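## Task

Relocate the removable shelf to the wall-rack level carrying yellow labels and slide it all the way in. Every bottle must finish upright on that shelf, and this must hold with no help from the robot. Then release the shelf and pull the grippers away.

## Robot and tools

Robot: two 6-joint arms with parallel grippers, named left_arm and right_arm. The names say nothing about which side of a camera image they appear on. Root poses in the scene frame: left_arm at (-0.001, +0.305, +0.006) m, quat_wxyz (+1.000, -0.008, -0.001, -0.020). right_arm at (-0.002, -0.266, +0.001) m, quat_wxyz (+0.999, +0.007, -0.006, +0.034).

Joint ranges in rad, base to hand: waist -2.618 to 3.054, shoulder 0.000 to 3.142, elbow 0.000 to 3.142, wrist pitch -1.571 to 1.571, wrist yaw -1.571 to 1.571, wrist roll -2.094 to 2.094. An elbow never quite fully straightens.

Scene frame: origin at table-top height, midway between the arms, roughly 5 to 10 cm in from the near table edge. +x runs out over the table, +y toward left_arm, +z up. All positions are in metres. Orientations are quaternions written w first (qw, qx, qy, qz).

Gripper: the fingers extend along the hand's +z axis and close along its y axis. end_effector_position is the midpoint between the pads, about 1 cm short of the fingertips. Opening runs from -1 (closed) to +1 (fully open, 0.094 m). grip_measured reports the measured opening on the same scale; each gripper may read off by up to about 1 mm. To keep hold of something, command about 0.03 below grip_measured, or less for a gentler grip. Pad force tops out near 50 to 62 N, and is lower on parts thinner than about 2 mm.

Command row: 16 numbers in one flat list. The first 8 are left_arm and the last 8 are right_arm. Each block is x, y, z, qw, qx, qy, qz, opening. The position and quaternion are an absolute pose target for that gripper in the scene frame, not an offset. Opening is the absolute finger setting in [-1, 1].

Tools:
- execute_actions(actions): a list of up to 15 actions, run in order. Each action is a table of up to 15 rows, and each row is one 1/30 s control step. If a table has fewer than 15 rows, its last row is repeated to fill the action. Both arms are rejected in an action if any target lies more than 0.6 m from that gripper's current position along any of that gripper's axes. If an action is malformed, or the first action fails this check against the latest state, the whole call does nothing. Passing an empty list just returns the state and images.
- move(target, speed, blocking): target is one 16-number row of absolute poses as above. Each gripper travels in a straight line toward its pose, and both paths finish together within 0.5 to 10 s; a path that needs longer is cut off at 10 s. speed is the top path speed in m/s, from 0.002 to 0.5 (default 0.25), and turning is capped at twice that value in rad/s. The opening is applied at the start. Nothing slows for obstacles or for the other arm, and grippers can lag, wander, or overshoot the set speed, especially with the arm nearly straight. With blocking=false the call returns after 0.5 s; until a result shows the move finished, use wait or stop before sending anything else.
- wait(seconds): 0 to 10 s, holding the last commands. It returns early if a running move ends.
- stop(): brakes a running move. Braking needs room, more when moving fast, and the fingers keep moving.
- zoom_image(camera, region): camera is cam_left_wrist or cam_right_wrist. region is [x0, y0, x1, y1] in pixels of the latest image (504x504, origin at top left), at most 504 by 504.
- read_manual(section): licence texts only.
- finished_scene(scene): ends scene 1 or 2 for good and reports whether the task succeeded. The goal must already hold and keep holding. Replying without any tool call ends all remaining scenes.

Control behaviour: on every step the commanded pose is clamped to within 70 mm and 16 degrees of the measured pose, and damped IK follows it, favouring position over orientation. A far target may need several actions, and after each action the arm stops at its last clamped pose, so send the remainder next. Final positions often land a centimetre or more off, usually too low. To hold an orientation steady, resend the same quaternion in every row rather than copying the drifting reported one. To keep an arm still, resend its last reported whole pose and the desired opening on every call.

Results: the state line (left_arm: … | right_arm: …) gives each gripper's position and quaternion; these can be off, more so at long reach. Hand target lines show the pose the controller is currently steering toward. grip_measured is the finger opening; the last Joint positions value is the opening in metres. A pose unreachable line means the clearance check changed or blocked that arm's command. A move adds a move: line giving the outcome (done, off_target, moving, held, fault), with the distance of each gripper from its target. If only one arm is named, the other finished. limits=paced means the target was clipped. limits=held means a check blocked some steps, after which the arm may jump much faster than the set speed. FAULT and OVER-TEMPERATURE FAULT lines report an arm stopping. Images arrive from cam_left_wrist then cam_right_wrist, and calibration lines list any camera whose values have changed.

Cameras: both are wrist-mounted pinhole models with radial distortion (left fovy about 80.5°, right about 75.4°). Their calibration may differ slightly from the real values.

Cautions: never drop, tip, or knock anything off the table. Avoid slamming, fast impacts, and driving targets deep past a contact, since faster or deeper contact means harder hits. Keep the arms from striking each other. The bar beneath the bases and the plate behind it can stand about 3 cm above the table, and there is no warning before contact. Occasional external tugs may act on held parts or loose items. Holding loads heats the motors: a MOTOR HOT warning appears at 75 °C, at 90 °C the arm halts for 10 s, and at 100 °C the arm goes limp and drops what it holds. The robot keeps executing its last command while you are composing a reply.

Each tool is called after ">>>" by a JSON object that holds its "api" and its "payload", one argument or row to a line.

## Session

>>> {"api": "execute_actions", "payload": {
  "actions": []
}}

Scene clock: 0.00 s.
left_arm: end_effector_position=(+0.3824, +0.2944, +0.4125) grip_measured=+1.000 end_effector_quat_wxyz=(+0.709, +0.013, +0.705, -0.021) | right_arm: end_effector_position=(+0.3700, -0.2470, +0.4226) grip_measured=+1.000 end_effector_quat_wxyz=(+0.722, -0.019, +0.692, +0.024)
Joint positions: left_arm=[-0.003  1.058  1.042  0.017  0.006  0.005  0.094] | right_arm=[ 0.002  1.037  1.051  0.015  0.01  -0.009  0.094]
Joint velocities: left_arm=[-0.007 -0.007  0.012  0.022  0.007  0.051  0.   ] | right_arm=[ 0.007  0.002 -0.017 -0.007 -0.022 -0.007  0.   ]
Hand target (left_arm): +0.379, +0.294, +0.422; +0.717, +0.014, +0.697, -0.022
Hand target (right_arm): +0.366, -0.247, +0.434; +0.732, -0.019, +0.681, +0.025

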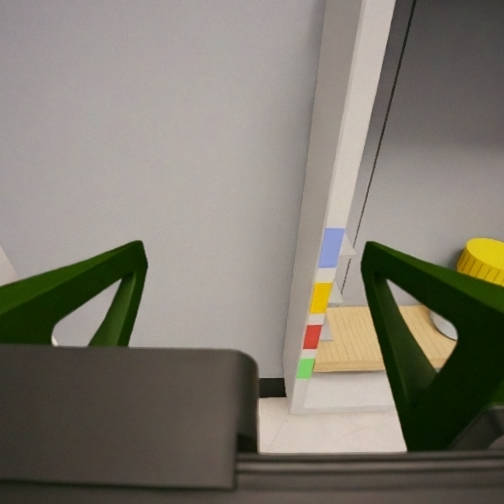

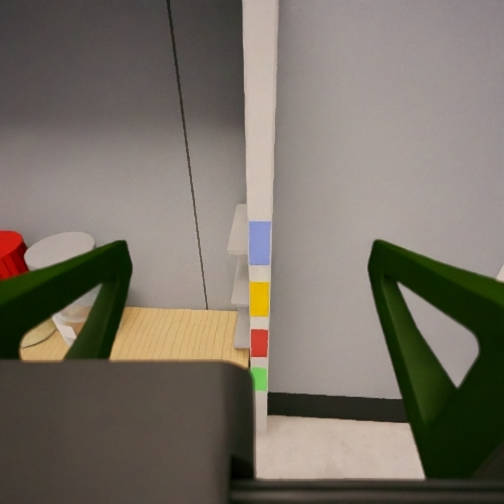

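>>> {"api": "move", "payload": {
  "target": [0.22,0.2,0.3,0.766,0.158,0.588,-0.205,1,0.22,-0.17,0.3,0.766,-0.158,0.588,0.205,1]
}}

Scene clock: 3.90 s.
left_arm: end_effector_position=(+0.2193, +0.2007, +0.3037) grip_measured=+1.000 end_effector_quat_wxyz=(+0.767, +0.159, +0.588, -0.202) | right_arm: end_effector_position=(+0.2275, -0.1727, +0.2931) grip_measured=+1.000 end_effector_quat_wxyz=(+0.762, -0.152, +0.598, +0.197)
Joint positions: left_arm=[-0.268  0.211  0.208  0.261  0.212 -0.036  0.094] | right_arm=[ 0.092  0.267  0.203  0.3   -0.335  0.074  0.094]
Joint velocities: left_arm=[ 0.017  0.002 -0.002 -0.022 -0.007 -0.007  0.   ] | right_arm=[-0.007 -0.002  0.007  0.125 -0.051 -0.037  0.   ]
Hand target (left_arm): +0.217, +0.200, +0.301; +0.767, +0.158, +0.587, -0.204
Hand target (right_arm): +0.221, -0.170, +0.298; +0.768, -0.155, +0.587, +0.206
Off the commanded pose (left_arm): 0.004 m, 0 deg.
Off the commanded pose (right_arm): 0.011 m, 2 deg.
move: off_target (right_arm)
camera_calibration (this result's frames):
cam_left_wrist: T_world_to_cam=[[-0.475762, -0.879557, -0.00541102, 0.286533], [-0.299235, 0.167638, -0.939338, 0.319526], [0.827109, -0.445282, -0.34295, 0.139], [0, 0, 0, 1]] pos_world=[0.116967, 0.260352, 0.349364]
cam_right_wrist: T_world_to_cam=[[0.481381, -0.87651, -0.00174929, -0.26039], [-0.32298, -0.175525, -0.929986, 0.323724], [0.814835, 0.448243, -0.36759, 0.123444], [0, 0, 0, 1]] pos_world=[0.129316, -0.226745, 0.345981]

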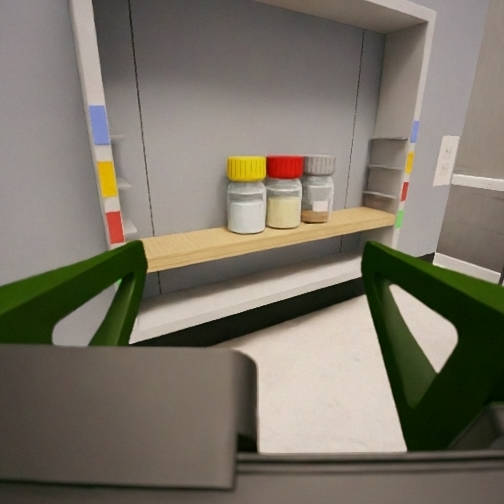

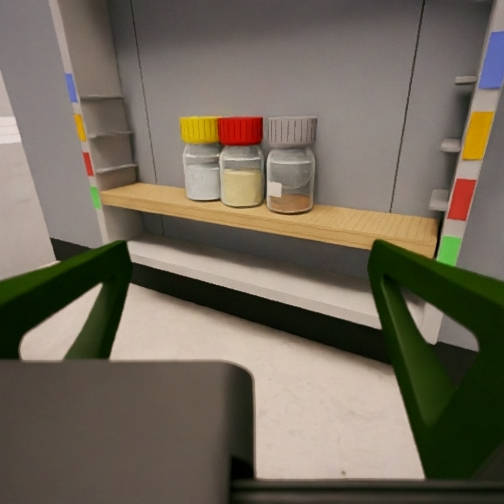

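>>> {"api": "move", "payload": {
  "target": [0.39,0.17,0.22,0.5,0.5,0.5,0.5,0.3,0.39,-0.17,0.22,0.5,-0.5,0.5,-0.5,0.3],
  "speed": 0.4
}}

>>> {"api": "execute_actions", "payload": {
  "actions": []
}}

Scene clock: 18.40 s.
left_arm: end_effector_position=(+0.3847, +0.1757, +0.2037) grip_measured=+0.303 end_effector_quat_wxyz=(+0.484, +0.516, +0.505, +0.495) | right_arm: end_effector_position=(+0.3865, -0.1738, +0.2080) grip_measured=+0.302 end_effector_quat_wxyz=(-0.486, +0.514, -0.508, +0.491)
Joint positions: left_arm=[-0.53   1.475  0.468  0.954 -0.571  1.58   0.061] | right_arm=[ 0.349  1.382  0.443  0.877  0.415 -1.572  0.061]
Joint velocities: left_arm=[-0.002 -0.007 -0.002  0.022 -0.007 -0.051 -0.   ] | right_arm=[-0.002  0.002  0.012  0.095  0.007 -0.022  0.   ]
Hand target (left_arm): +0.389, +0.170, +0.218; +0.500, +0.501, +0.501, +0.498
Hand target (right_arm): +0.391, -0.169, +0.221; +0.500, -0.501, +0.502, -0.497
Off the commanded pose (left_arm): 0.018 m, 3 deg.
Off the commanded pose (right_arm): 0.013 m, 3 deg.
move: off_target (left_arm, right_arm)
camera_calibration (this result's frames):
cam_left_wrist: T_world_to_cam=[[-0.0176843, 0.0276891, -0.99946, 0.209499], [-0.574759, 0.817664, 0.0328224, 0.0730087], [0.818131, 0.575029, 0.00145474, -0.28921], [0, 0, 0, 1]] pos_world=[0.282279, 0.100807, 0.20741]
cam_right_wrist: T_world_to_cam=[[0.0446847, 0.0129291, 0.998917, -0.222761], [-0.575603, -0.816922, 0.036322, 0.0809493], [0.816508, -0.576603, -0.0290619, -0.286104], [0, 0, 0, 1]] pos_world=[0.290155, -0.0959588, 0.211265]

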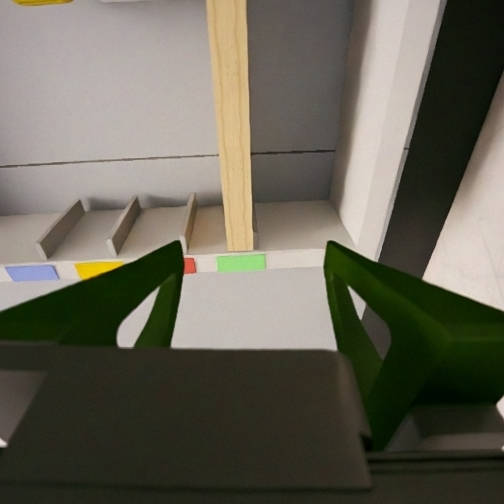

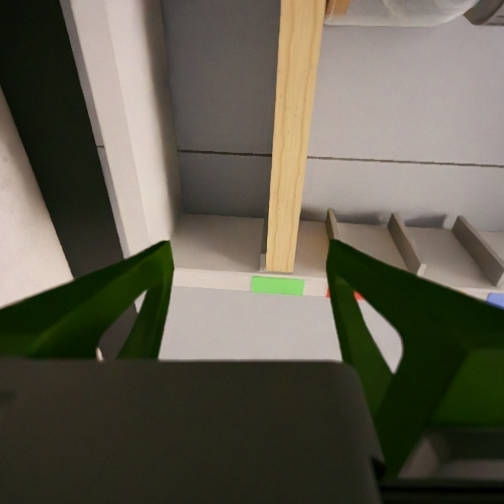

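Scene clock: 18.40 s.
left_arm: end_effector_position=(+0.3847, +0.1757, +0.2037) grip_measured=+0.303 end_effector_quat_wxyz=(+0.484, +0.516, +0.505, +0.495) | right_arm: end_effector_position=(+0.3865, -0.1738, +0.2080) grip_measured=+0.302 end_effector_quat_wxyz=(-0.486, +0.514, -0.508, +0.491)
Joint positions: left_arm=[-0.53   1.475  0.468  0.954 -0.571  1.58   0.061] | right_arm=[ 0.349  1.382  0.443  0.877  0.415 -1.572  0.061]
Joint velocities: left_arm=[-0.002 -0.007 -0.002  0.022 -0.007 -0.051 -0.   ] | right_arm=[-0.002  0.002  0.012  0.095  0.007 -0.022  0.   ]
Hand target (left_arm): +0.389, +0.170, +0.218; +0.500, +0.501, +0.501, +0.498
Hand target (right_arm): +0.391, -0.169, +0.221; +0.500, -0.501, +0.502, -0.497
Off the commanded pose (left_arm): 0.018 m, 3 deg.
Off the commanded pose (right_arm): 0.013 m, 3 deg.
camera_calibration (this result's frames):
cam_left_wrist: T_world_to_cam=[[-0.0176843, 0.0276891, -0.99946, 0.209499], [-0.574759, 0.817664, 0.0328224, 0.0730087], [0.818131, 0.575029, 0.00145474, -0.28921], [0, 0, 0, 1]] pos_world=[0.282279, 0.100807, 0.20741]
cam_right_wrist: T_world_to_cam=[[0.0446847, 0.0129291, 0.998917, -0.222761], [-0.575603, -0.816922, 0.036322, 0.0809493], [0.816508, -0.576603, -0.0290619, -0.286104], [0, 0, 0, 1]] pos_world=[0.290155, -0.0959588, 0.211265]

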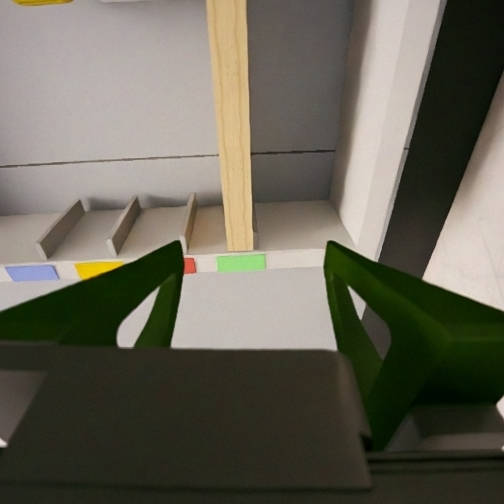

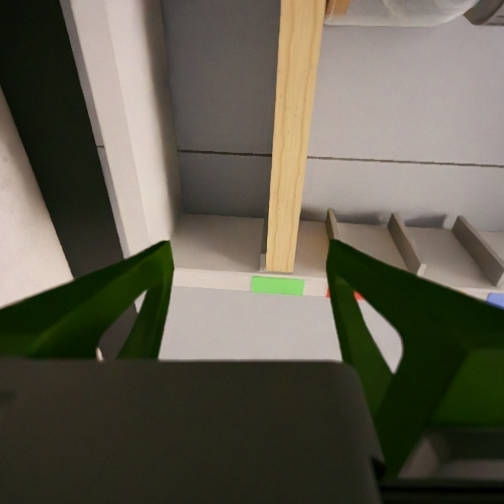

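>>> {"api": "move", "payload": {
  "target": [0.44,0.17,0.232,0.517,0.483,0.483,0.517,0.3,0.445,-0.17,0.236,0.517,-0.483,0.483,-0.517,0.3]
}}

>>> {"api": "move", "payload": {
  "target": [0.495,0.17,0.232,0.517,0.483,0.483,0.517,0.3,0.505,-0.17,0.236,0.517,-0.483,0.483,-0.517,0.3],
  "speed": 0.1
}}

Scene clock: 22.37 s.
left_arm: end_effector_position=(+0.4329, +0.1709, +0.2169) grip_measured=+0.303 end_effector_quat_wxyz=(+0.501, +0.498, +0.487, +0.513) | right_arm: end_effector_position=(+0.4371, -0.1709, +0.2226) grip_measured=+0.302 end_effector_quat_wxyz=(+0.501, -0.497, +0.490, -0.511)
Joint positions: left_arm=[-0.455  1.662  0.625  1.066 -0.495  1.624  0.061] | right_arm=[ 0.288  1.594  0.609  1.001  0.359 -1.608  0.061]
Joint velocities: left_arm=[ 0.007 -0.002 -0.007  0.007 -0.022 -0.022  0.001] | right_arm=[ 0.002  0.007 -0.017 -0.037 -0.007  0.037 -0.   ]
Hand target (left_arm): +0.439, +0.170, +0.232; +0.516, +0.483, +0.482, +0.517
Hand target (right_arm): +0.443, -0.170, +0.236; +0.516, -0.483, +0.483, -0.517
Off the commanded pose (left_arm): 0.017 m, 3 deg.
Off the commanded pose (right_arm): 0.016 m, 3 deg.
move: off_target (left_arm, right_arm)
camera_calibration (this result's frames):
cam_left_wrist: T_world_to_cam=[[0.0523929, 0.0292044, -0.998199, 0.192769], [-0.575578, 0.817723, -0.00628644, 0.113032], [0.816067, 0.574871, 0.0596522, -0.337618], [0, 0, 0, 1]] pos_world=[0.330478, 0.0960287, 0.213272]
cam_right_wrist: T_world_to_cam=[[-0.0263259, 0.0186735, 0.999479, -0.207808], [-0.580604, -0.814186, -0.0000813181, 0.122628], [0.81376, -0.580304, 0.0322761, -0.338466], [0, 0, 0, 1]] pos_world=[0.341158, -0.0926913, 0.218634]

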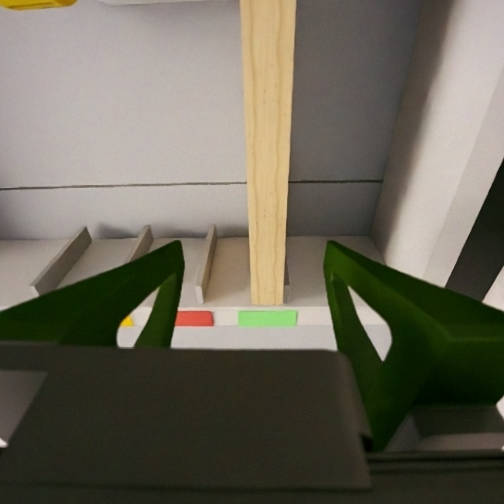

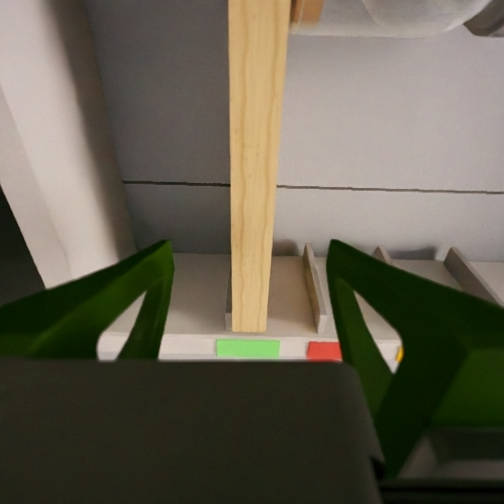

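Scene clock: 23.40 s.
left_arm: end_effector_position=(+0.4884, +0.1705, +0.2208) grip_measured=+0.303 end_effector_quat_wxyz=(+0.506, +0.492, +0.485, +0.517) | right_arm: end_effector_position=(+0.4981, -0.1704, +0.2282) grip_measured=+0.302 end_effector_quat_wxyz=(+0.508, -0.490, +0.486, -0.516)
Joint positions: left_arm=[-0.379  1.829  0.831  1.045 -0.42   1.625  0.061] | right_arm=[ 0.228  1.796  0.842  0.992  0.299 -1.609  0.061]
Joint velocities: left_arm=[ 0.002  0.007 -0.017 -0.051 -0.037 -0.022 -0.001] | right_arm=[-0.017  0.002 -0.012  0.081  0.022 -0.037 -0.   ]
Hand target (left_arm): +0.495, +0.170, +0.231; +0.517, +0.483, +0.483, +0.517
Hand target (right_arm): +0.504, -0.170, +0.237; +0.516, -0.483, +0.482, -0.517
Off the commanded pose (left_arm): 0.013 m, 2 deg.
Off the commanded pose (right_arm): 0.010 m, 1 deg.
move: off_target (left_arm)
camera_calibration (this result's frames):
cam_left_wrist: T_world_to_cam=[[0.0699678, 0.02455, -0.997247, 0.185837], [-0.576558, 0.816803, -0.0203441, 0.149033], [0.814055, 0.576395, 0.0713044, -0.384718], [0, 0, 0, 1]] pos_world=[0.386105, 0.095457, 0.215789]
cam_right_wrist: T_world_to_cam=[[-0.0480923, 0.0141519, 0.998743, -0.201514], [-0.58131, -0.813516, -0.0164644, 0.162672], [0.81226, -0.58137, 0.0473505, -0.390867], [0, 0, 0, 1]] pos_world=[0.402357, -0.0920506, 0.222446]

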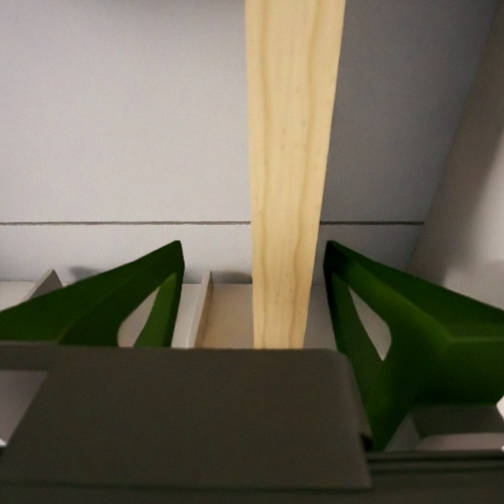

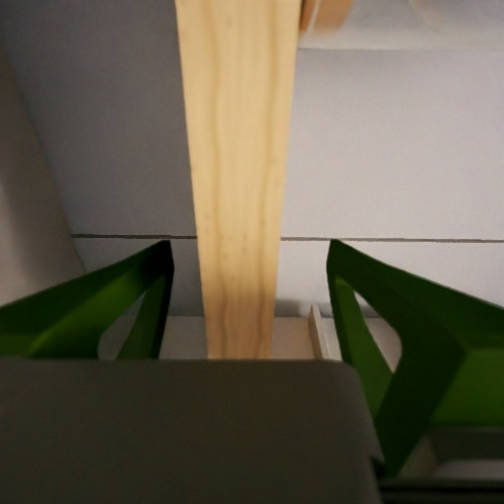

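>>> {"api": "move", "payload": {
  "target": [0.505,0.17,0.221,0.51,0.49,0.49,0.51,0.3,0.505,-0.17,0.231,0.513,-0.487,0.487,-0.513,0.3],
  "speed": 0.05
}}

>>> {"api": "move", "payload": {
  "target": [0.505,0.17,0.221,0.51,0.49,0.49,0.51,-0.75,0.505,-0.17,0.231,0.513,-0.487,0.487,-0.513,-0.75]
}}

>>> {"api": "move", "payload": {
  "target": [0.47,0.17,0.236,0.515,0.485,0.485,0.515,-0.75,0.47,-0.17,0.246,0.517,-0.483,0.483,-0.517,-0.75],
  "speed": 0.04
}}

Scene clock: 28.53 s.
left_arm: end_effector_position=(+0.4980, +0.1700, +0.2108) grip_measured=+0.303 end_effector_quat_wxyz=(+0.497, +0.502, +0.488, +0.512) | right_arm: end_effector_position=(+0.4982, -0.1701, +0.2256) grip_measured=+0.302 end_effector_quat_wxyz=(+0.505, -0.494, +0.487, -0.514)
Joint positions: left_arm=[-0.369  1.866  0.865  1.019 -0.409  1.622  0.061] | right_arm=[ 0.228  1.796  0.842  0.981  0.297 -1.609  0.061]
Joint velocities: left_arm=[-0.002  0.002  0.007 -0.081 -0.037  0.007  0.001] | right_arm=[ 0.002 -0.007  0.017 -0.037 -0.037 -0.037 -0.001]
Hand target (left_arm): +0.504, +0.170, +0.221; +0.510, +0.490, +0.490, +0.510
Hand target (right_arm): +0.505, -0.170, +0.231; +0.513, -0.487, +0.487, -0.513
Off the commanded pose (left_arm): 0.012 m, 2 deg.
Off the commanded pose (right_arm): 0.009 m, 1 deg.
move: off_target (left_arm)
camera_calibration (this result's frames):
cam_left_wrist: T_world_to_cam=[[0.0430021, 0.0344577, -0.998481, 0.187151], [-0.575473, 0.817813, 0.00343857, 0.149111], [0.816689, 0.574451, 0.0549972, -0.389074], [0, 0, 0, 1]] pos_world=[0.395515, 0.0951102, 0.207752]
cam_right_wrist: T_world_to_cam=[[-0.037949, 0.0172541, 0.999131, -0.203568], [-0.580096, -0.814509, -0.00796735, 0.160275], [0.813663, -0.579894, 0.0409188, -0.389636], [0, 0, 0, 1]] pos_world=[0.402283, -0.0918903, 0.220612]

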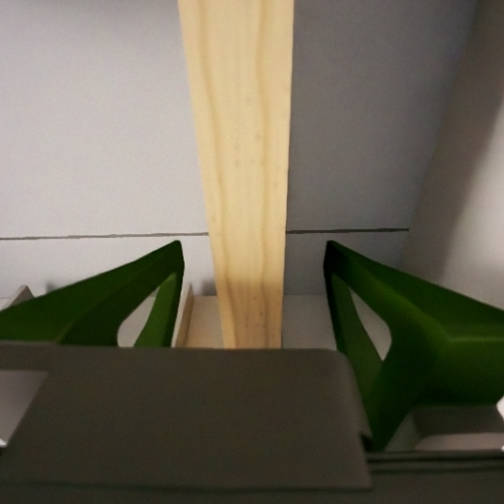

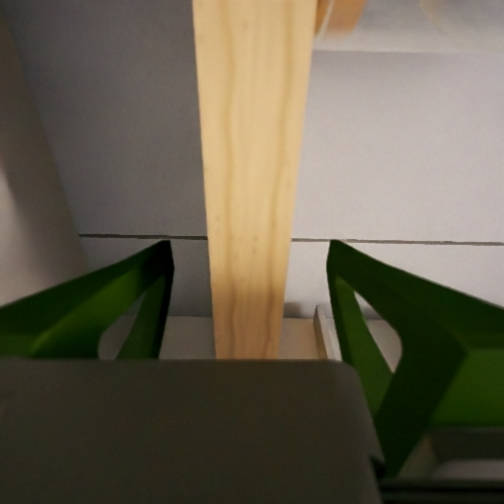

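Scene clock: 29.23 s.
left_arm: end_effector_position=(+0.4980, +0.1700, +0.2111) grip_measured=-0.639 end_effector_quat_wxyz=(+0.501, +0.498, +0.492, +0.509) | right_arm: end_effector_position=(+0.4983, -0.1701, +0.2250) grip_measured=-0.637 end_effector_quat_wxyz=(+0.506, -0.493, +0.489, -0.512)
Joint positions: left_arm=[-0.369  1.866  0.865  1.02  -0.409  1.608  0.017] | right_arm=[ 0.228  1.796  0.842  0.978  0.297 -1.603  0.017]
Joint velocities: left_arm=[-0.007 -0.017 -0.007  0.007 -0.037  0.007  0.   ] | right_arm=[-0.007 -0.017  0.007 -0.037 -0.037 -0.022  0.   ]
Hand target (left_arm): +0.505, +0.170, +0.221; +0.510, +0.490, +0.490, +0.510
Hand target (right_arm): +0.504, -0.170, +0.231; +0.513, -0.487, +0.487, -0.513
Off the commanded pose (left_arm): 0.012 m, 1 deg.
Off the commanded pose (right_arm): 0.009 m, 1 deg.
move: off_target (left_arm)
camera_calibration (this result's frames):
cam_left_wrist: T_world_to_cam=[[0.0444224, 0.0189863, -0.998832, 0.189504], [-0.575252, 0.817915, -0.0100366, 0.151817], [0.816769, 0.575026, 0.0472556, -0.387596], [0, 0, 0, 1]] pos_world=[0.395492, 0.0951066, 0.209123]
cam_right_wrist: T_world_to_cam=[[-0.0354177, 0.0111643, 0.99931, -0.205263], [-0.579893, -0.814612, -0.0114518, 0.16096], [0.813922, -0.579899, 0.0353258, -0.388492], [0, 0, 0, 1]] pos_world=[0.402272, -0.0918745, 0.220689]

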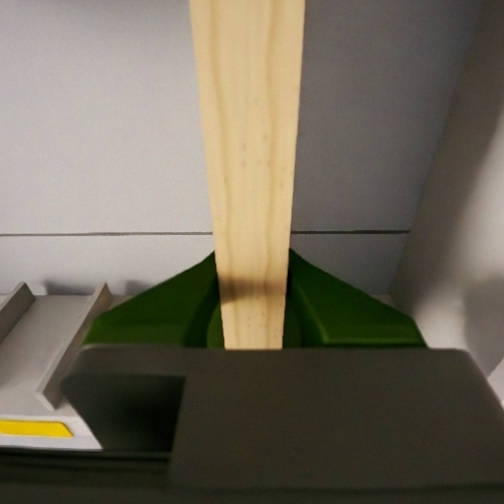

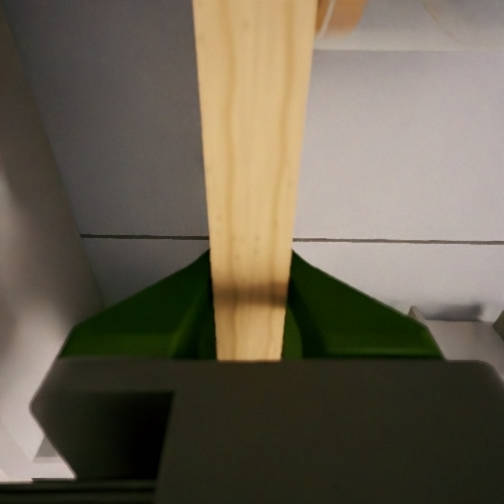

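Scene clock: 30.43 s.
left_arm: end_effector_position=(+0.4764, +0.1701, +0.2126) grip_measured=-0.639 end_effector_quat_wxyz=(+0.497, +0.505, +0.495, +0.503) | right_arm: end_effector_position=(+0.4767, -0.1703, +0.2252) grip_measured=-0.637 end_effector_quat_wxyz=(+0.503, -0.498, +0.492, -0.507)
Joint positions: left_arm=[-0.392  1.782  0.788  0.991 -0.428  1.602  0.017] | right_arm=[ 0.244  1.714  0.763  0.96   0.31  -1.598  0.017]
Joint velocities: left_arm=[-0.007 -0.022  0.007  0.022  0.007 -0.037 -0.001] | right_arm=[-0.007 -0.007  0.012  0.022 -0.007  0.007 -0.001]
Hand target (left_arm): +0.471, +0.170, +0.236; +0.515, +0.485, +0.485, +0.515
Hand target (right_arm): +0.470, -0.170, +0.245; +0.517, -0.482, +0.483, -0.516
Off the commanded pose (left_arm): 0.024 m, 4 deg.
Off the commanded pose (right_arm): 0.022 m, 3 deg.
move: off_target (left_arm, right_arm)
camera_calibration (this result's frames):
cam_left_wrist: T_world_to_cam=[[0.0243255, 0.0219907, -0.999462, 0.201118], [-0.571586, 0.820532, 0.00414219, 0.134105], [0.820182, 0.571178, 0.0325294, -0.367931], [0, 0, 0, 1]] pos_world=[0.373531, 0.0956938, 0.212423]
cam_right_wrist: T_world_to_cam=[[-0.0198297, 0.0116097, 0.999736, -0.213668], [-0.57633, -0.817215, -0.00194138, 0.143998], [0.816977, -0.576216, 0.0228962, -0.369107], [0, 0, 0, 1]] pos_world=[0.380305, -0.0925274, 0.222342]

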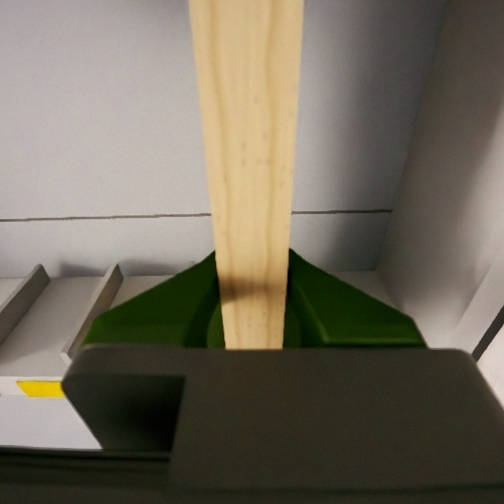

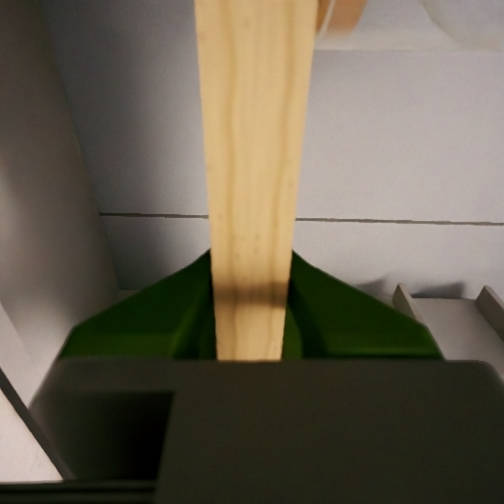

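More pitch and lift compensation.

>>> {"api": "move", "payload": {
  "target": [0.44,0.17,0.252,0.532,0.466,0.466,0.532,-0.75,0.44,-0.17,0.262,0.532,-0.466,0.466,-0.532,-0.75],
  "speed": 0.04
}}

>>> {"api": "move", "payload": {
  "target": [0.385,0.17,0.255,0.532,0.466,0.466,0.532,-0.75,0.385,-0.17,0.265,0.532,-0.466,0.466,-0.532,-0.75],
  "speed": 0.05
}}

Scene clock: 35.47 s.
left_arm: end_effector_position=(+0.4466, +0.1701, +0.2125) grip_measured=-0.639 end_effector_quat_wxyz=(+0.499, +0.502, +0.491, +0.507) | right_arm: end_effector_position=(+0.4467, -0.1701, +0.2245) grip_measured=-0.637 end_effector_quat_wxyz=(+0.504, -0.496, +0.492, -0.508)
Joint positions: left_arm=[-0.434  1.705  0.673  1.043 -0.47   1.611  0.017] | right_arm=[ 0.277  1.619  0.647  0.984  0.343 -1.598  0.017]
Joint velocities: left_arm=[-0.027 -0.022  0.002  0.007 -0.037 -0.051 -0.001] | right_arm=[ 0.007 -0.022 -0.022 -0.037  0.051 -0.081 -0.   ]
Hand target (left_arm): +0.440, +0.171, +0.251; +0.531, +0.466, +0.468, +0.531
Hand target (right_arm): +0.439, -0.171, +0.260; +0.531, -0.466, +0.468, -0.531
Off the commanded pose (left_arm): 0.040 m, 7 deg.
Off the commanded pose (right_arm): 0.038 m, 6 deg.
move: off_target (left_arm, right_arm)
camera_calibration (this result's frames):
cam_left_wrist: T_world_to_cam=[[0.0369228, 0.0244672, -0.999019, 0.195656], [-0.572424, 0.819957, -0.00107455, 0.118619], [0.819126, 0.571902, 0.0442807, -0.34562], [0, 0, 0, 1]] pos_world=[0.343783, 0.0956119, 0.210896]
cam_right_wrist: T_world_to_cam=[[-0.0240417, 0.00981982, 0.999663, -0.211966], [-0.576659, -0.816964, -0.0058434, 0.127882], [0.816631, -0.576605, 0.0253039, -0.344923], [0, 0, 0, 1]] pos_world=[0.350323, -0.0923282, 0.22137]

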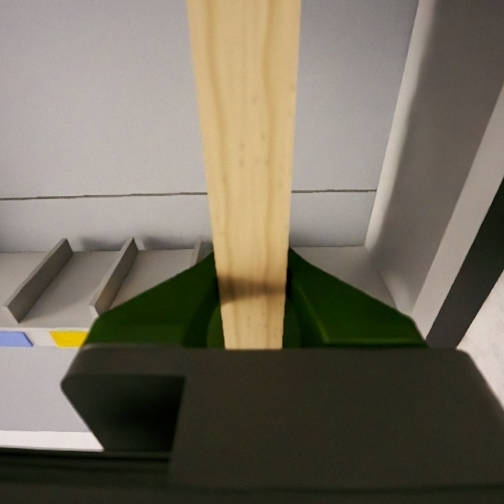

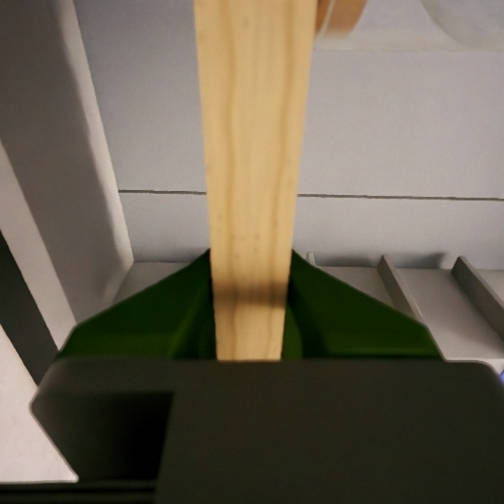

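Scene clock: 37.30 s.
left_arm: end_effector_position=(+0.3900, +0.1698, +0.2088) grip_measured=-0.639 end_effector_quat_wxyz=(+0.489, +0.512, +0.496, +0.502) | right_arm: end_effector_position=(+0.3896, -0.1703, +0.2180) grip_measured=-0.636 end_effector_quat_wxyz=(+0.496, -0.504, +0.502, -0.498)
Joint positions: left_arm=[-0.536  1.511  0.49   0.998 -0.572  1.603  0.017] | right_arm=[ 0.358  1.396  0.46   0.91   0.426 -1.58   0.017]
Joint velocities: left_arm=[ 0.012  0.007 -0.007 -0.037 -0.007  0.007  0.001] | right_arm=[-0.012 -0.012  0.002 -0.051 -0.051  0.022  0.001]
Hand target (left_arm): +0.384, +0.171, +0.254; +0.529, +0.467, +0.470, +0.530
Hand target (right_arm): +0.383, -0.171, +0.263; +0.531, -0.465, +0.470, -0.530
Off the commanded pose (left_arm): 0.046 m, 9 deg.
Off the commanded pose (right_arm): 0.047 m, 8 deg.
move: off_target (left_arm, right_arm)
camera_calibration (this result's frames):
cam_left_wrist: T_world_to_cam=[[0.00822002, 0.0344802, -0.999372, 0.203622], [-0.571475, 0.82028, 0.0236007, 0.0808871], [0.820578, 0.570922, 0.0264473, -0.29566], [0, 0, 0, 1]] pos_world=[0.287163, 0.0954277, 0.209404]
cam_right_wrist: T_world_to_cam=[[0.0111213, 0.00595262, 0.99992, -0.221257], [-0.577743, -0.81614, 0.0112843, 0.0916916], [0.816143, -0.577823, -0.00563742, -0.291538], [0, 0, 0, 1]] pos_world=[0.293371, -0.092307, 0.218561]

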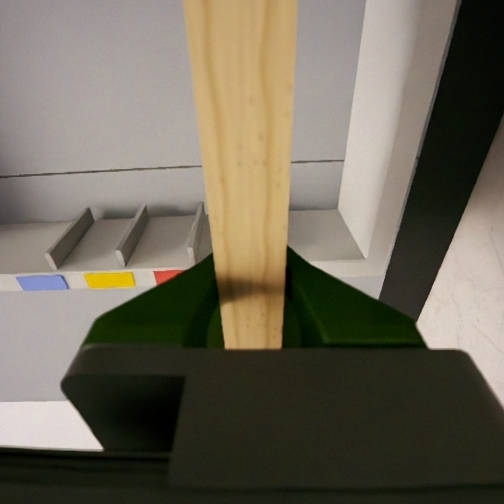

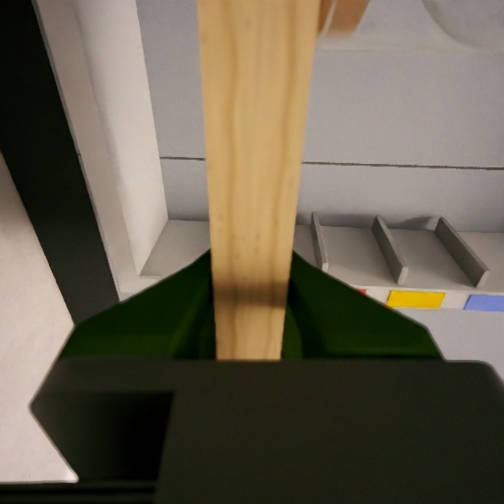

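>>> {"api": "execute_actions", "payload": {
  "actions": [
    [[0.385,0.17,0.27,0.538,0.459,0.459,0.538,-0.75,0.385,-0.17,0.281,0.538,-0.459,0.459,-0.538,-0.75]],
    [[0.385,0.17,0.29,0.545,0.451,0.451,0.545,-0.75,0.385,-0.17,0.302,0.545,-0.451,0.451,-0.545,-0.75]],
    [[0.385,0.17,0.31,0.545,0.451,0.451,0.545,-0.75,0.385,-0.17,0.322,0.545,-0.451,0.451,-0.545,-0.75]],
    [[0.385,0.17,0.33,0.545,0.451,0.451,0.545,-0.75,0.385,-0.17,0.342,0.545,-0.451,0.451,-0.545,-0.75]],
    [[0.385,0.17,0.35,0.545,0.451,0.451,0.545,-0.75,0.385,-0.17,0.362,0.545,-0.451,0.451,-0.545,-0.75]],
    [[0.385,0.17,0.37,0.545,0.451,0.451,0.545,-0.75,0.385,-0.17,0.382,0.545,-0.451,0.451,-0.545,-0.75]],
    [[0.39,0.17,0.374,0.545,0.451,0.451,0.545,-0.75,0.39,-0.17,0.386,0.545,-0.451,0.451,-0.545,-0.75]]
  ]
}}

Scene clock: 45.97 s.
left_arm: end_effector_position=(+0.3902, +0.1720, +0.3167) grip_measured=-0.639 end_effector_quat_wxyz=(+0.500, +0.492, +0.487, +0.520) | right_arm: end_effector_position=(+0.3909, -0.1687, +0.3289) grip_measured=-0.636 end_effector_quat_wxyz=(+0.506, -0.494, +0.486, -0.514)
Joint positions: left_arm=[-0.543  1.28   0.741  0.585 -0.596  1.637  0.017] | right_arm=[ 0.366  1.199  0.76   0.471  0.432 -1.614  0.017]
Joint velocities: left_arm=[-0.012 -0.002 -0.007 -0.037 -0.007 -0.007  0.001] | right_arm=[-0.022 -0.002  0.002 -0.007  0.066  0.037  0.001]
Hand target (left_arm): +0.385, +0.173, +0.372; +0.542, +0.450, +0.453, +0.546
Hand target (right_arm): +0.384, -0.172, +0.384; +0.543, -0.450, +0.453, -0.545
Off the commanded pose (left_arm): 0.057 m, 9 deg.
Off the commanded pose (right_arm): 0.057 m, 9 deg.
camera_calibration (this result's frames):
cam_left_wrist: T_world_to_cam=[[0.0650713, 0.0308087, -0.997405, 0.28919], [-0.58616, 0.810087, -0.0132188, 0.0958279], [0.807578, 0.5855, 0.0707722, -0.311329], [0, 0, 0, 1]] pos_world=[0.288775, 0.0957445, 0.31174]
cam_right_wrist: T_world_to_cam=[[-0.0405495, 0.016966, 0.999033, -0.309898], [-0.577678, -0.816208, -0.00958606, 0.0993055], [0.815257, -0.577509, 0.0428977, -0.30658], [0, 0, 0, 1]] pos_world=[0.294742, -0.090741, 0.323702]

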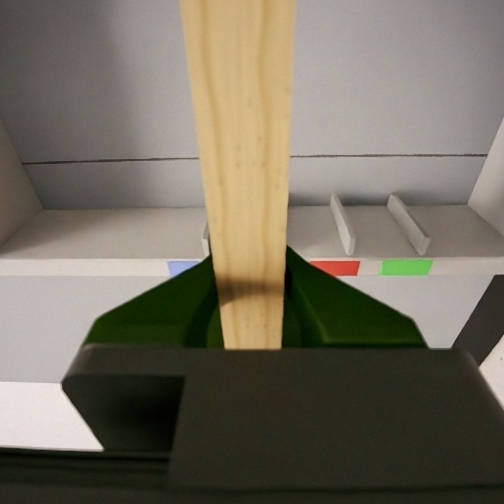

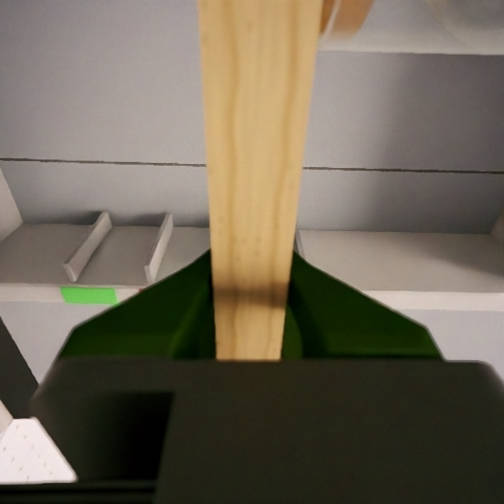

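>>> {"api": "execute_actions", "payload": {
  "actions": [
    [[0.405,0.169,0.381,0.545,0.451,0.451,0.545,-0.75,0.405,-0.171,0.393,0.545,-0.451,0.451,-0.545,-0.75]],
    [[0.42,0.169,0.382,0.545,0.451,0.451,0.545,-0.75,0.42,-0.171,0.394,0.545,-0.451,0.451,-0.545,-0.75]],
    [[0.435,0.169,0.382,0.545,0.451,0.451,0.545,-0.75,0.435,-0.171,0.394,0.545,-0.451,0.451,-0.545,-0.75]],
    [[0.45,0.169,0.382,0.545,0.451,0.451,0.545,-0.75,0.45,-0.171,0.394,0.545,-0.451,0.451,-0.545,-0.75]]
  ]
}}

Scene clock: 52.37 s.
left_arm: end_effector_position=(+0.4473, +0.1703, +0.3184) grip_measured=-0.639 end_effector_quat_wxyz=(+0.496, +0.499, +0.492, +0.513) | right_arm: end_effector_position=(+0.4466, -0.1703, +0.3326) grip_measured=-0.636 end_effector_quat_wxyz=(+0.500, -0.500, +0.491, -0.509)
Joint positions: left_arm=[-0.443  1.474  0.928  0.563 -0.492  1.619  0.017] | right_arm=[ 0.281  1.404  0.941  0.47   0.349 -1.607  0.017]
Joint velocities: left_arm=[-0.017 -0.012 -0.027  0.051  0.022 -0.007 -0.002] | right_arm=[-0.002 -0.007 -0.007 -0.022  0.037 -0.022  0.   ]
Hand target (left_arm): +0.443, +0.172, +0.380; +0.542, +0.451, +0.453, +0.546
Hand target (right_arm): +0.442, -0.173, +0.392; +0.543, -0.450, +0.453, -0.545
Off the commanded pose (left_arm): 0.064 m, 10 deg.
Off the commanded pose (right_arm): 0.062 m, 10 deg.
camera_calibration (this result's frames):
cam_left_wrist: T_world_to_cam=[[0.0413033, 0.0300307, -0.998695, 0.298408], [-0.582539, 0.812802, 0.000348731, 0.124316], [0.811752, 0.581765, 0.0510655, -0.351571], [0, 0, 0, 1]] pos_world=[0.345482, 0.0945258, 0.315928]
cam_right_wrist: T_world_to_cam=[[-0.018603, 0.0208795, 0.999609, -0.320556], [-0.578011, -0.816004, 0.0062875, 0.125057], [0.815817, -0.577668, 0.0272487, -0.348171], [0, 0, 0, 1]] pos_world=[0.350365, -0.0923872, 0.329131]

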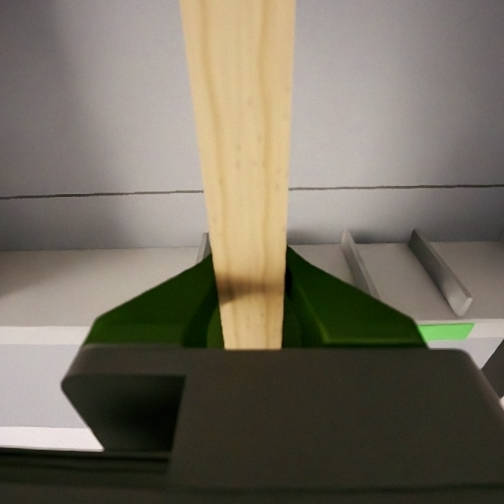

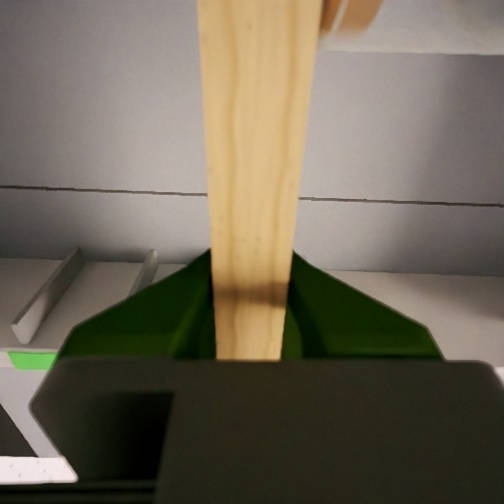

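In. Continue, unloading gradually.

>>> {"api": "execute_actions", "payload": {
  "actions": [
    [[0.47,0.169,0.378,0.545,0.451,0.451,0.545,-0.75,0.47,-0.171,0.39,0.545,-0.451,0.451,-0.545,-0.75]],
    [[0.49,0.169,0.37,0.54,0.457,0.457,0.54,-0.75,0.49,-0.171,0.382,0.54,-0.457,0.457,-0.54,-0.75]],
    [[0.505,0.169,0.358,0.532,0.466,0.466,0.532,-0.75,0.505,-0.171,0.37,0.532,-0.466,0.466,-0.532,-0.75]],
    [[0.518,0.169,0.342,0.522,0.477,0.477,0.522,-0.75,0.518,-0.171,0.354,0.522,-0.477,0.477,-0.522,-0.75]],
    [[0.518,0.169,0.326,0.512,0.488,0.488,0.512,-0.75,0.518,-0.171,0.338,0.512,-0.488,0.488,-0.512,-0.75]]
  ]
}}

Scene clock: 57.73 s.
left_arm: end_effector_position=(+0.5021, +0.1710, +0.3129) grip_measured=-0.639 end_effector_quat_wxyz=(+0.496, +0.498, +0.497, +0.510) | right_arm: end_effector_position=(+0.4997, -0.1704, +0.3270) grip_measured=-0.636 end_effector_quat_wxyz=(+0.500, -0.498, +0.496, -0.506)
Joint positions: left_arm=[-0.37   1.666  1.103  0.573 -0.422  1.606  0.017] | right_arm=[ 0.229  1.603  1.108  0.496  0.3   -1.594  0.017]
Joint velocities: left_arm=[-0.007 -0.007  0.007  0.007 -0.007  0.022  0.   ] | right_arm=[-0.002 -0.007 -0.002 -0.022 -0.081  0.022  0.001]
Hand target (left_arm): +0.516, +0.170, +0.325; +0.512, +0.488, +0.487, +0.512
Hand target (right_arm): +0.515, -0.172, +0.337; +0.512, -0.488, +0.488, -0.512
Off the commanded pose (left_arm): 0.021 m, 2 deg.
Off the commanded pose (right_arm): 0.021 m, 2 deg.
camera_calibration (this result's frames):
cam_left_wrist: T_world_to_cam=[[0.0352131, 0.0211162, -0.999157, 0.295289], [-0.584504, 0.811384, -0.00345177, 0.158059], [0.810627, 0.584132, 0.0409138, -0.392817], [0, 0, 0, 1]] pos_world=[0.400416, 0.0949756, 0.311658]
cam_right_wrist: T_world_to_cam=[[-0.0120773, 0.00949259, 0.999882, -0.319334], [-0.58025, -0.814438, 0.000723382, 0.158946], [0.814349, -0.580172, 0.0153443, -0.387218], [0, 0, 0, 1]] pos_world=[0.403702, -0.0921703, 0.325123]

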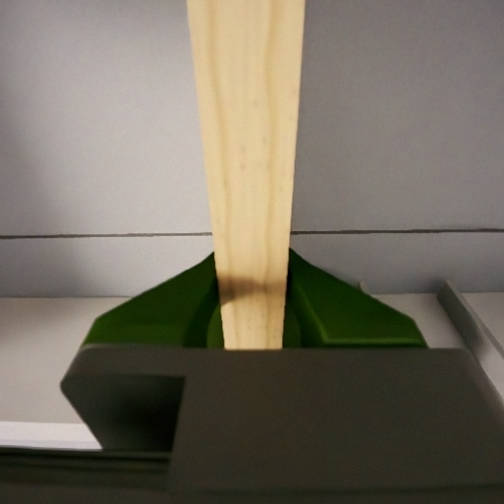

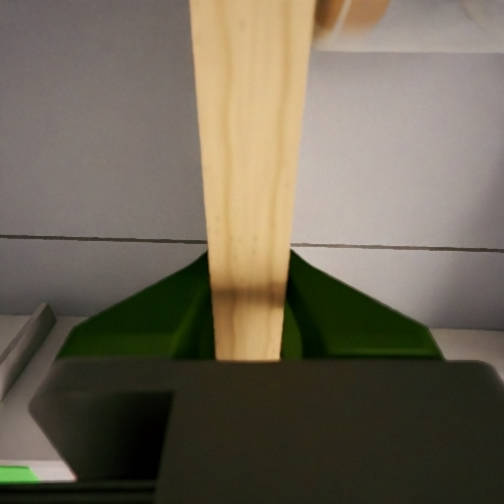

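>>> {"api": "execute_actions", "payload": {
  "actions": [
    [[0.505,0.169,0.326,0.512,0.488,0.488,0.512,0.4,0.505,-0.171,0.338,0.512,-0.488,0.488,-0.512,0.4]]
  ]
}}

>>> {"api": "move", "payload": {
  "target": [0.3,0.18,0.335,0.512,0.488,0.488,0.512,0.4,0.3,-0.18,0.345,0.512,-0.488,0.488,-0.512,0.4]
}}

Scene clock: 59.87 s.
left_arm: end_effector_position=(+0.5024, +0.1694, +0.3134) grip_measured=+0.397 end_effector_quat_wxyz=(+0.498, +0.499, +0.493, +0.509) | right_arm: end_effector_position=(+0.5010, -0.1704, +0.3262) grip_measured=+0.398 end_effector_quat_wxyz=(+0.500, -0.499, +0.494, -0.507)
Joint positions: left_arm=[-0.371  1.668  1.103  0.579 -0.415  1.608  0.066] | right_arm=[ 0.228  1.609  1.108  0.503  0.299 -1.598  0.066]
Joint velocities: left_arm=[ 0.012 -0.007 -0.017  0.007 -0.051  0.022  0.001] | right_arm=[-0.007  0.007  0.007 -0.095  0.007 -0.037 -0.   ]
Hand target (left_arm): +0.505, +0.169, +0.326; +0.512, +0.488, +0.488, +0.512
Hand target (right_arm): +0.504, -0.171, +0.338; +0.512, -0.488, +0.488, -0.512
Off the commanded pose (left_arm): 0.013 m, 2 deg.
Off the commanded pose (right_arm): 0.012 m, 2 deg.
camera_calibration (this result's frames):
cam_left_wrist: T_world_to_cam=[[0.03935, 0.0219269, -0.998985, 0.29355], [-0.578356, 0.81577, -0.00487593, 0.156138], [0.814835, 0.57796, 0.0447821, -0.394393], [0, 0, 0, 1]] pos_world=[0.400117, 0.0941347, 0.311675]
cam_right_wrist: T_world_to_cam=[[-0.0138887, 0.0131326, 0.999817, -0.316981], [-0.580314, -0.814389, 0.00263574, 0.159083], [0.814275, -0.580171, 0.0189319, -0.389377], [0, 0, 0, 1]] pos_world=[0.404976, -0.0921867, 0.323876]

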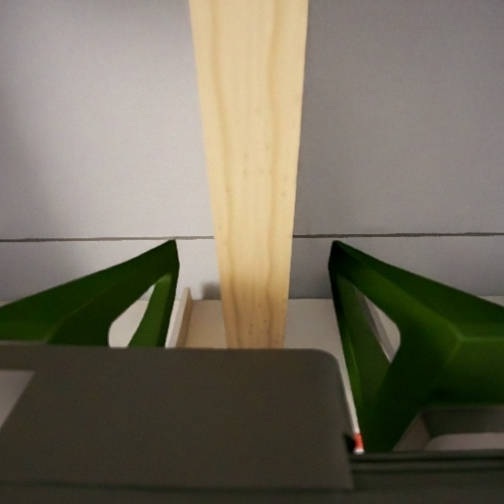

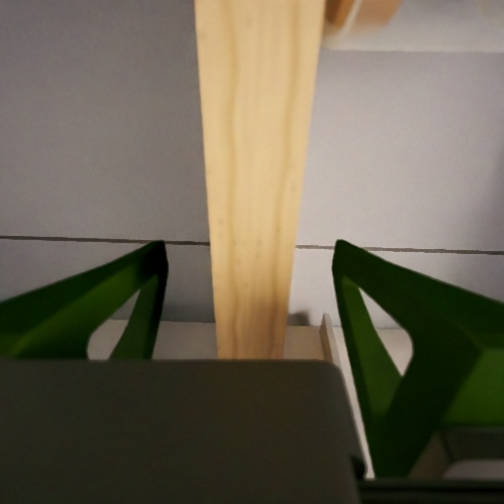

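Scene clock: 61.43 s.
left_arm: end_effector_position=(+0.3040, +0.1796, +0.3385) grip_measured=+0.397 end_effector_quat_wxyz=(+0.510, +0.488, +0.488, +0.514) | right_arm: end_effector_position=(+0.3045, -0.1803, +0.3389) grip_measured=+0.398 end_effector_quat_wxyz=(+0.506, -0.493, +0.491, -0.509)
Joint positions: left_arm=[-0.762  0.923  0.635  0.352 -0.804  1.637  0.066] | right_arm=[ 0.529  0.816  0.645  0.192  0.598 -1.604  0.066]
Joint velocities: left_arm=[-0.002 -0.007 -0.002 -0.007 -0.066  0.037  0.   ] | right_arm=[-0.012  0.007 -0.002  0.022 -0.007 -0.022 -0.   ]
Hand target (left_arm): +0.300, +0.180, +0.337; +0.512, +0.488, +0.488, +0.512
Hand target (right_arm): +0.300, -0.181, +0.342; +0.513, -0.487, +0.491, -0.509
Off the commanded pose (left_arm): 0.005 m, 0 deg.
Off the commanded pose (right_arm): 0.008 m, 1 deg.
move: done
camera_calibration (this result's frames):
cam_left_wrist: T_world_to_cam=[[0.0717564, 0.00980642, -0.997374, 0.317999], [-0.577111, 0.815979, -0.0334975, 0.0424451], [0.813507, 0.577999, 0.0642111, -0.246004], [0, 0, 0, 1]] pos_world=[0.201803, 0.104437, 0.334382]
cam_right_wrist: T_world_to_cam=[[-0.0300963, 0.00720698, 0.999521, -0.328284], [-0.578872, -0.815336, -0.0115513, 0.0411777], [0.814862, -0.578943, 0.0287105, -0.2386], [0, 0, 0, 1]] pos_world=[0.208382, -0.102196, 0.335453]

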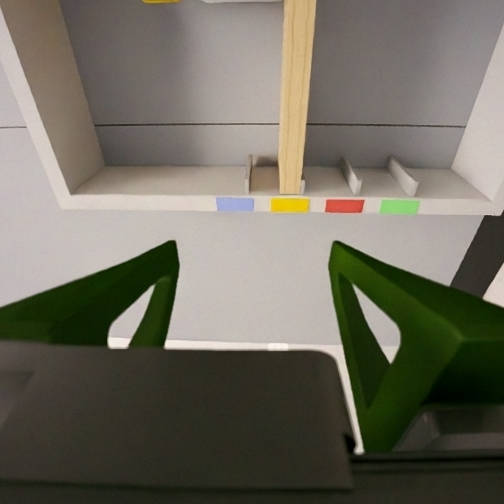

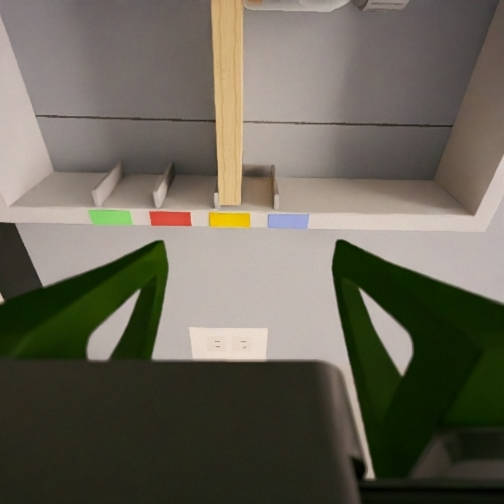

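>>> {"api": "finished_scene", "payload": {
  "scene": 1
}}

The scene is finished: the task was done.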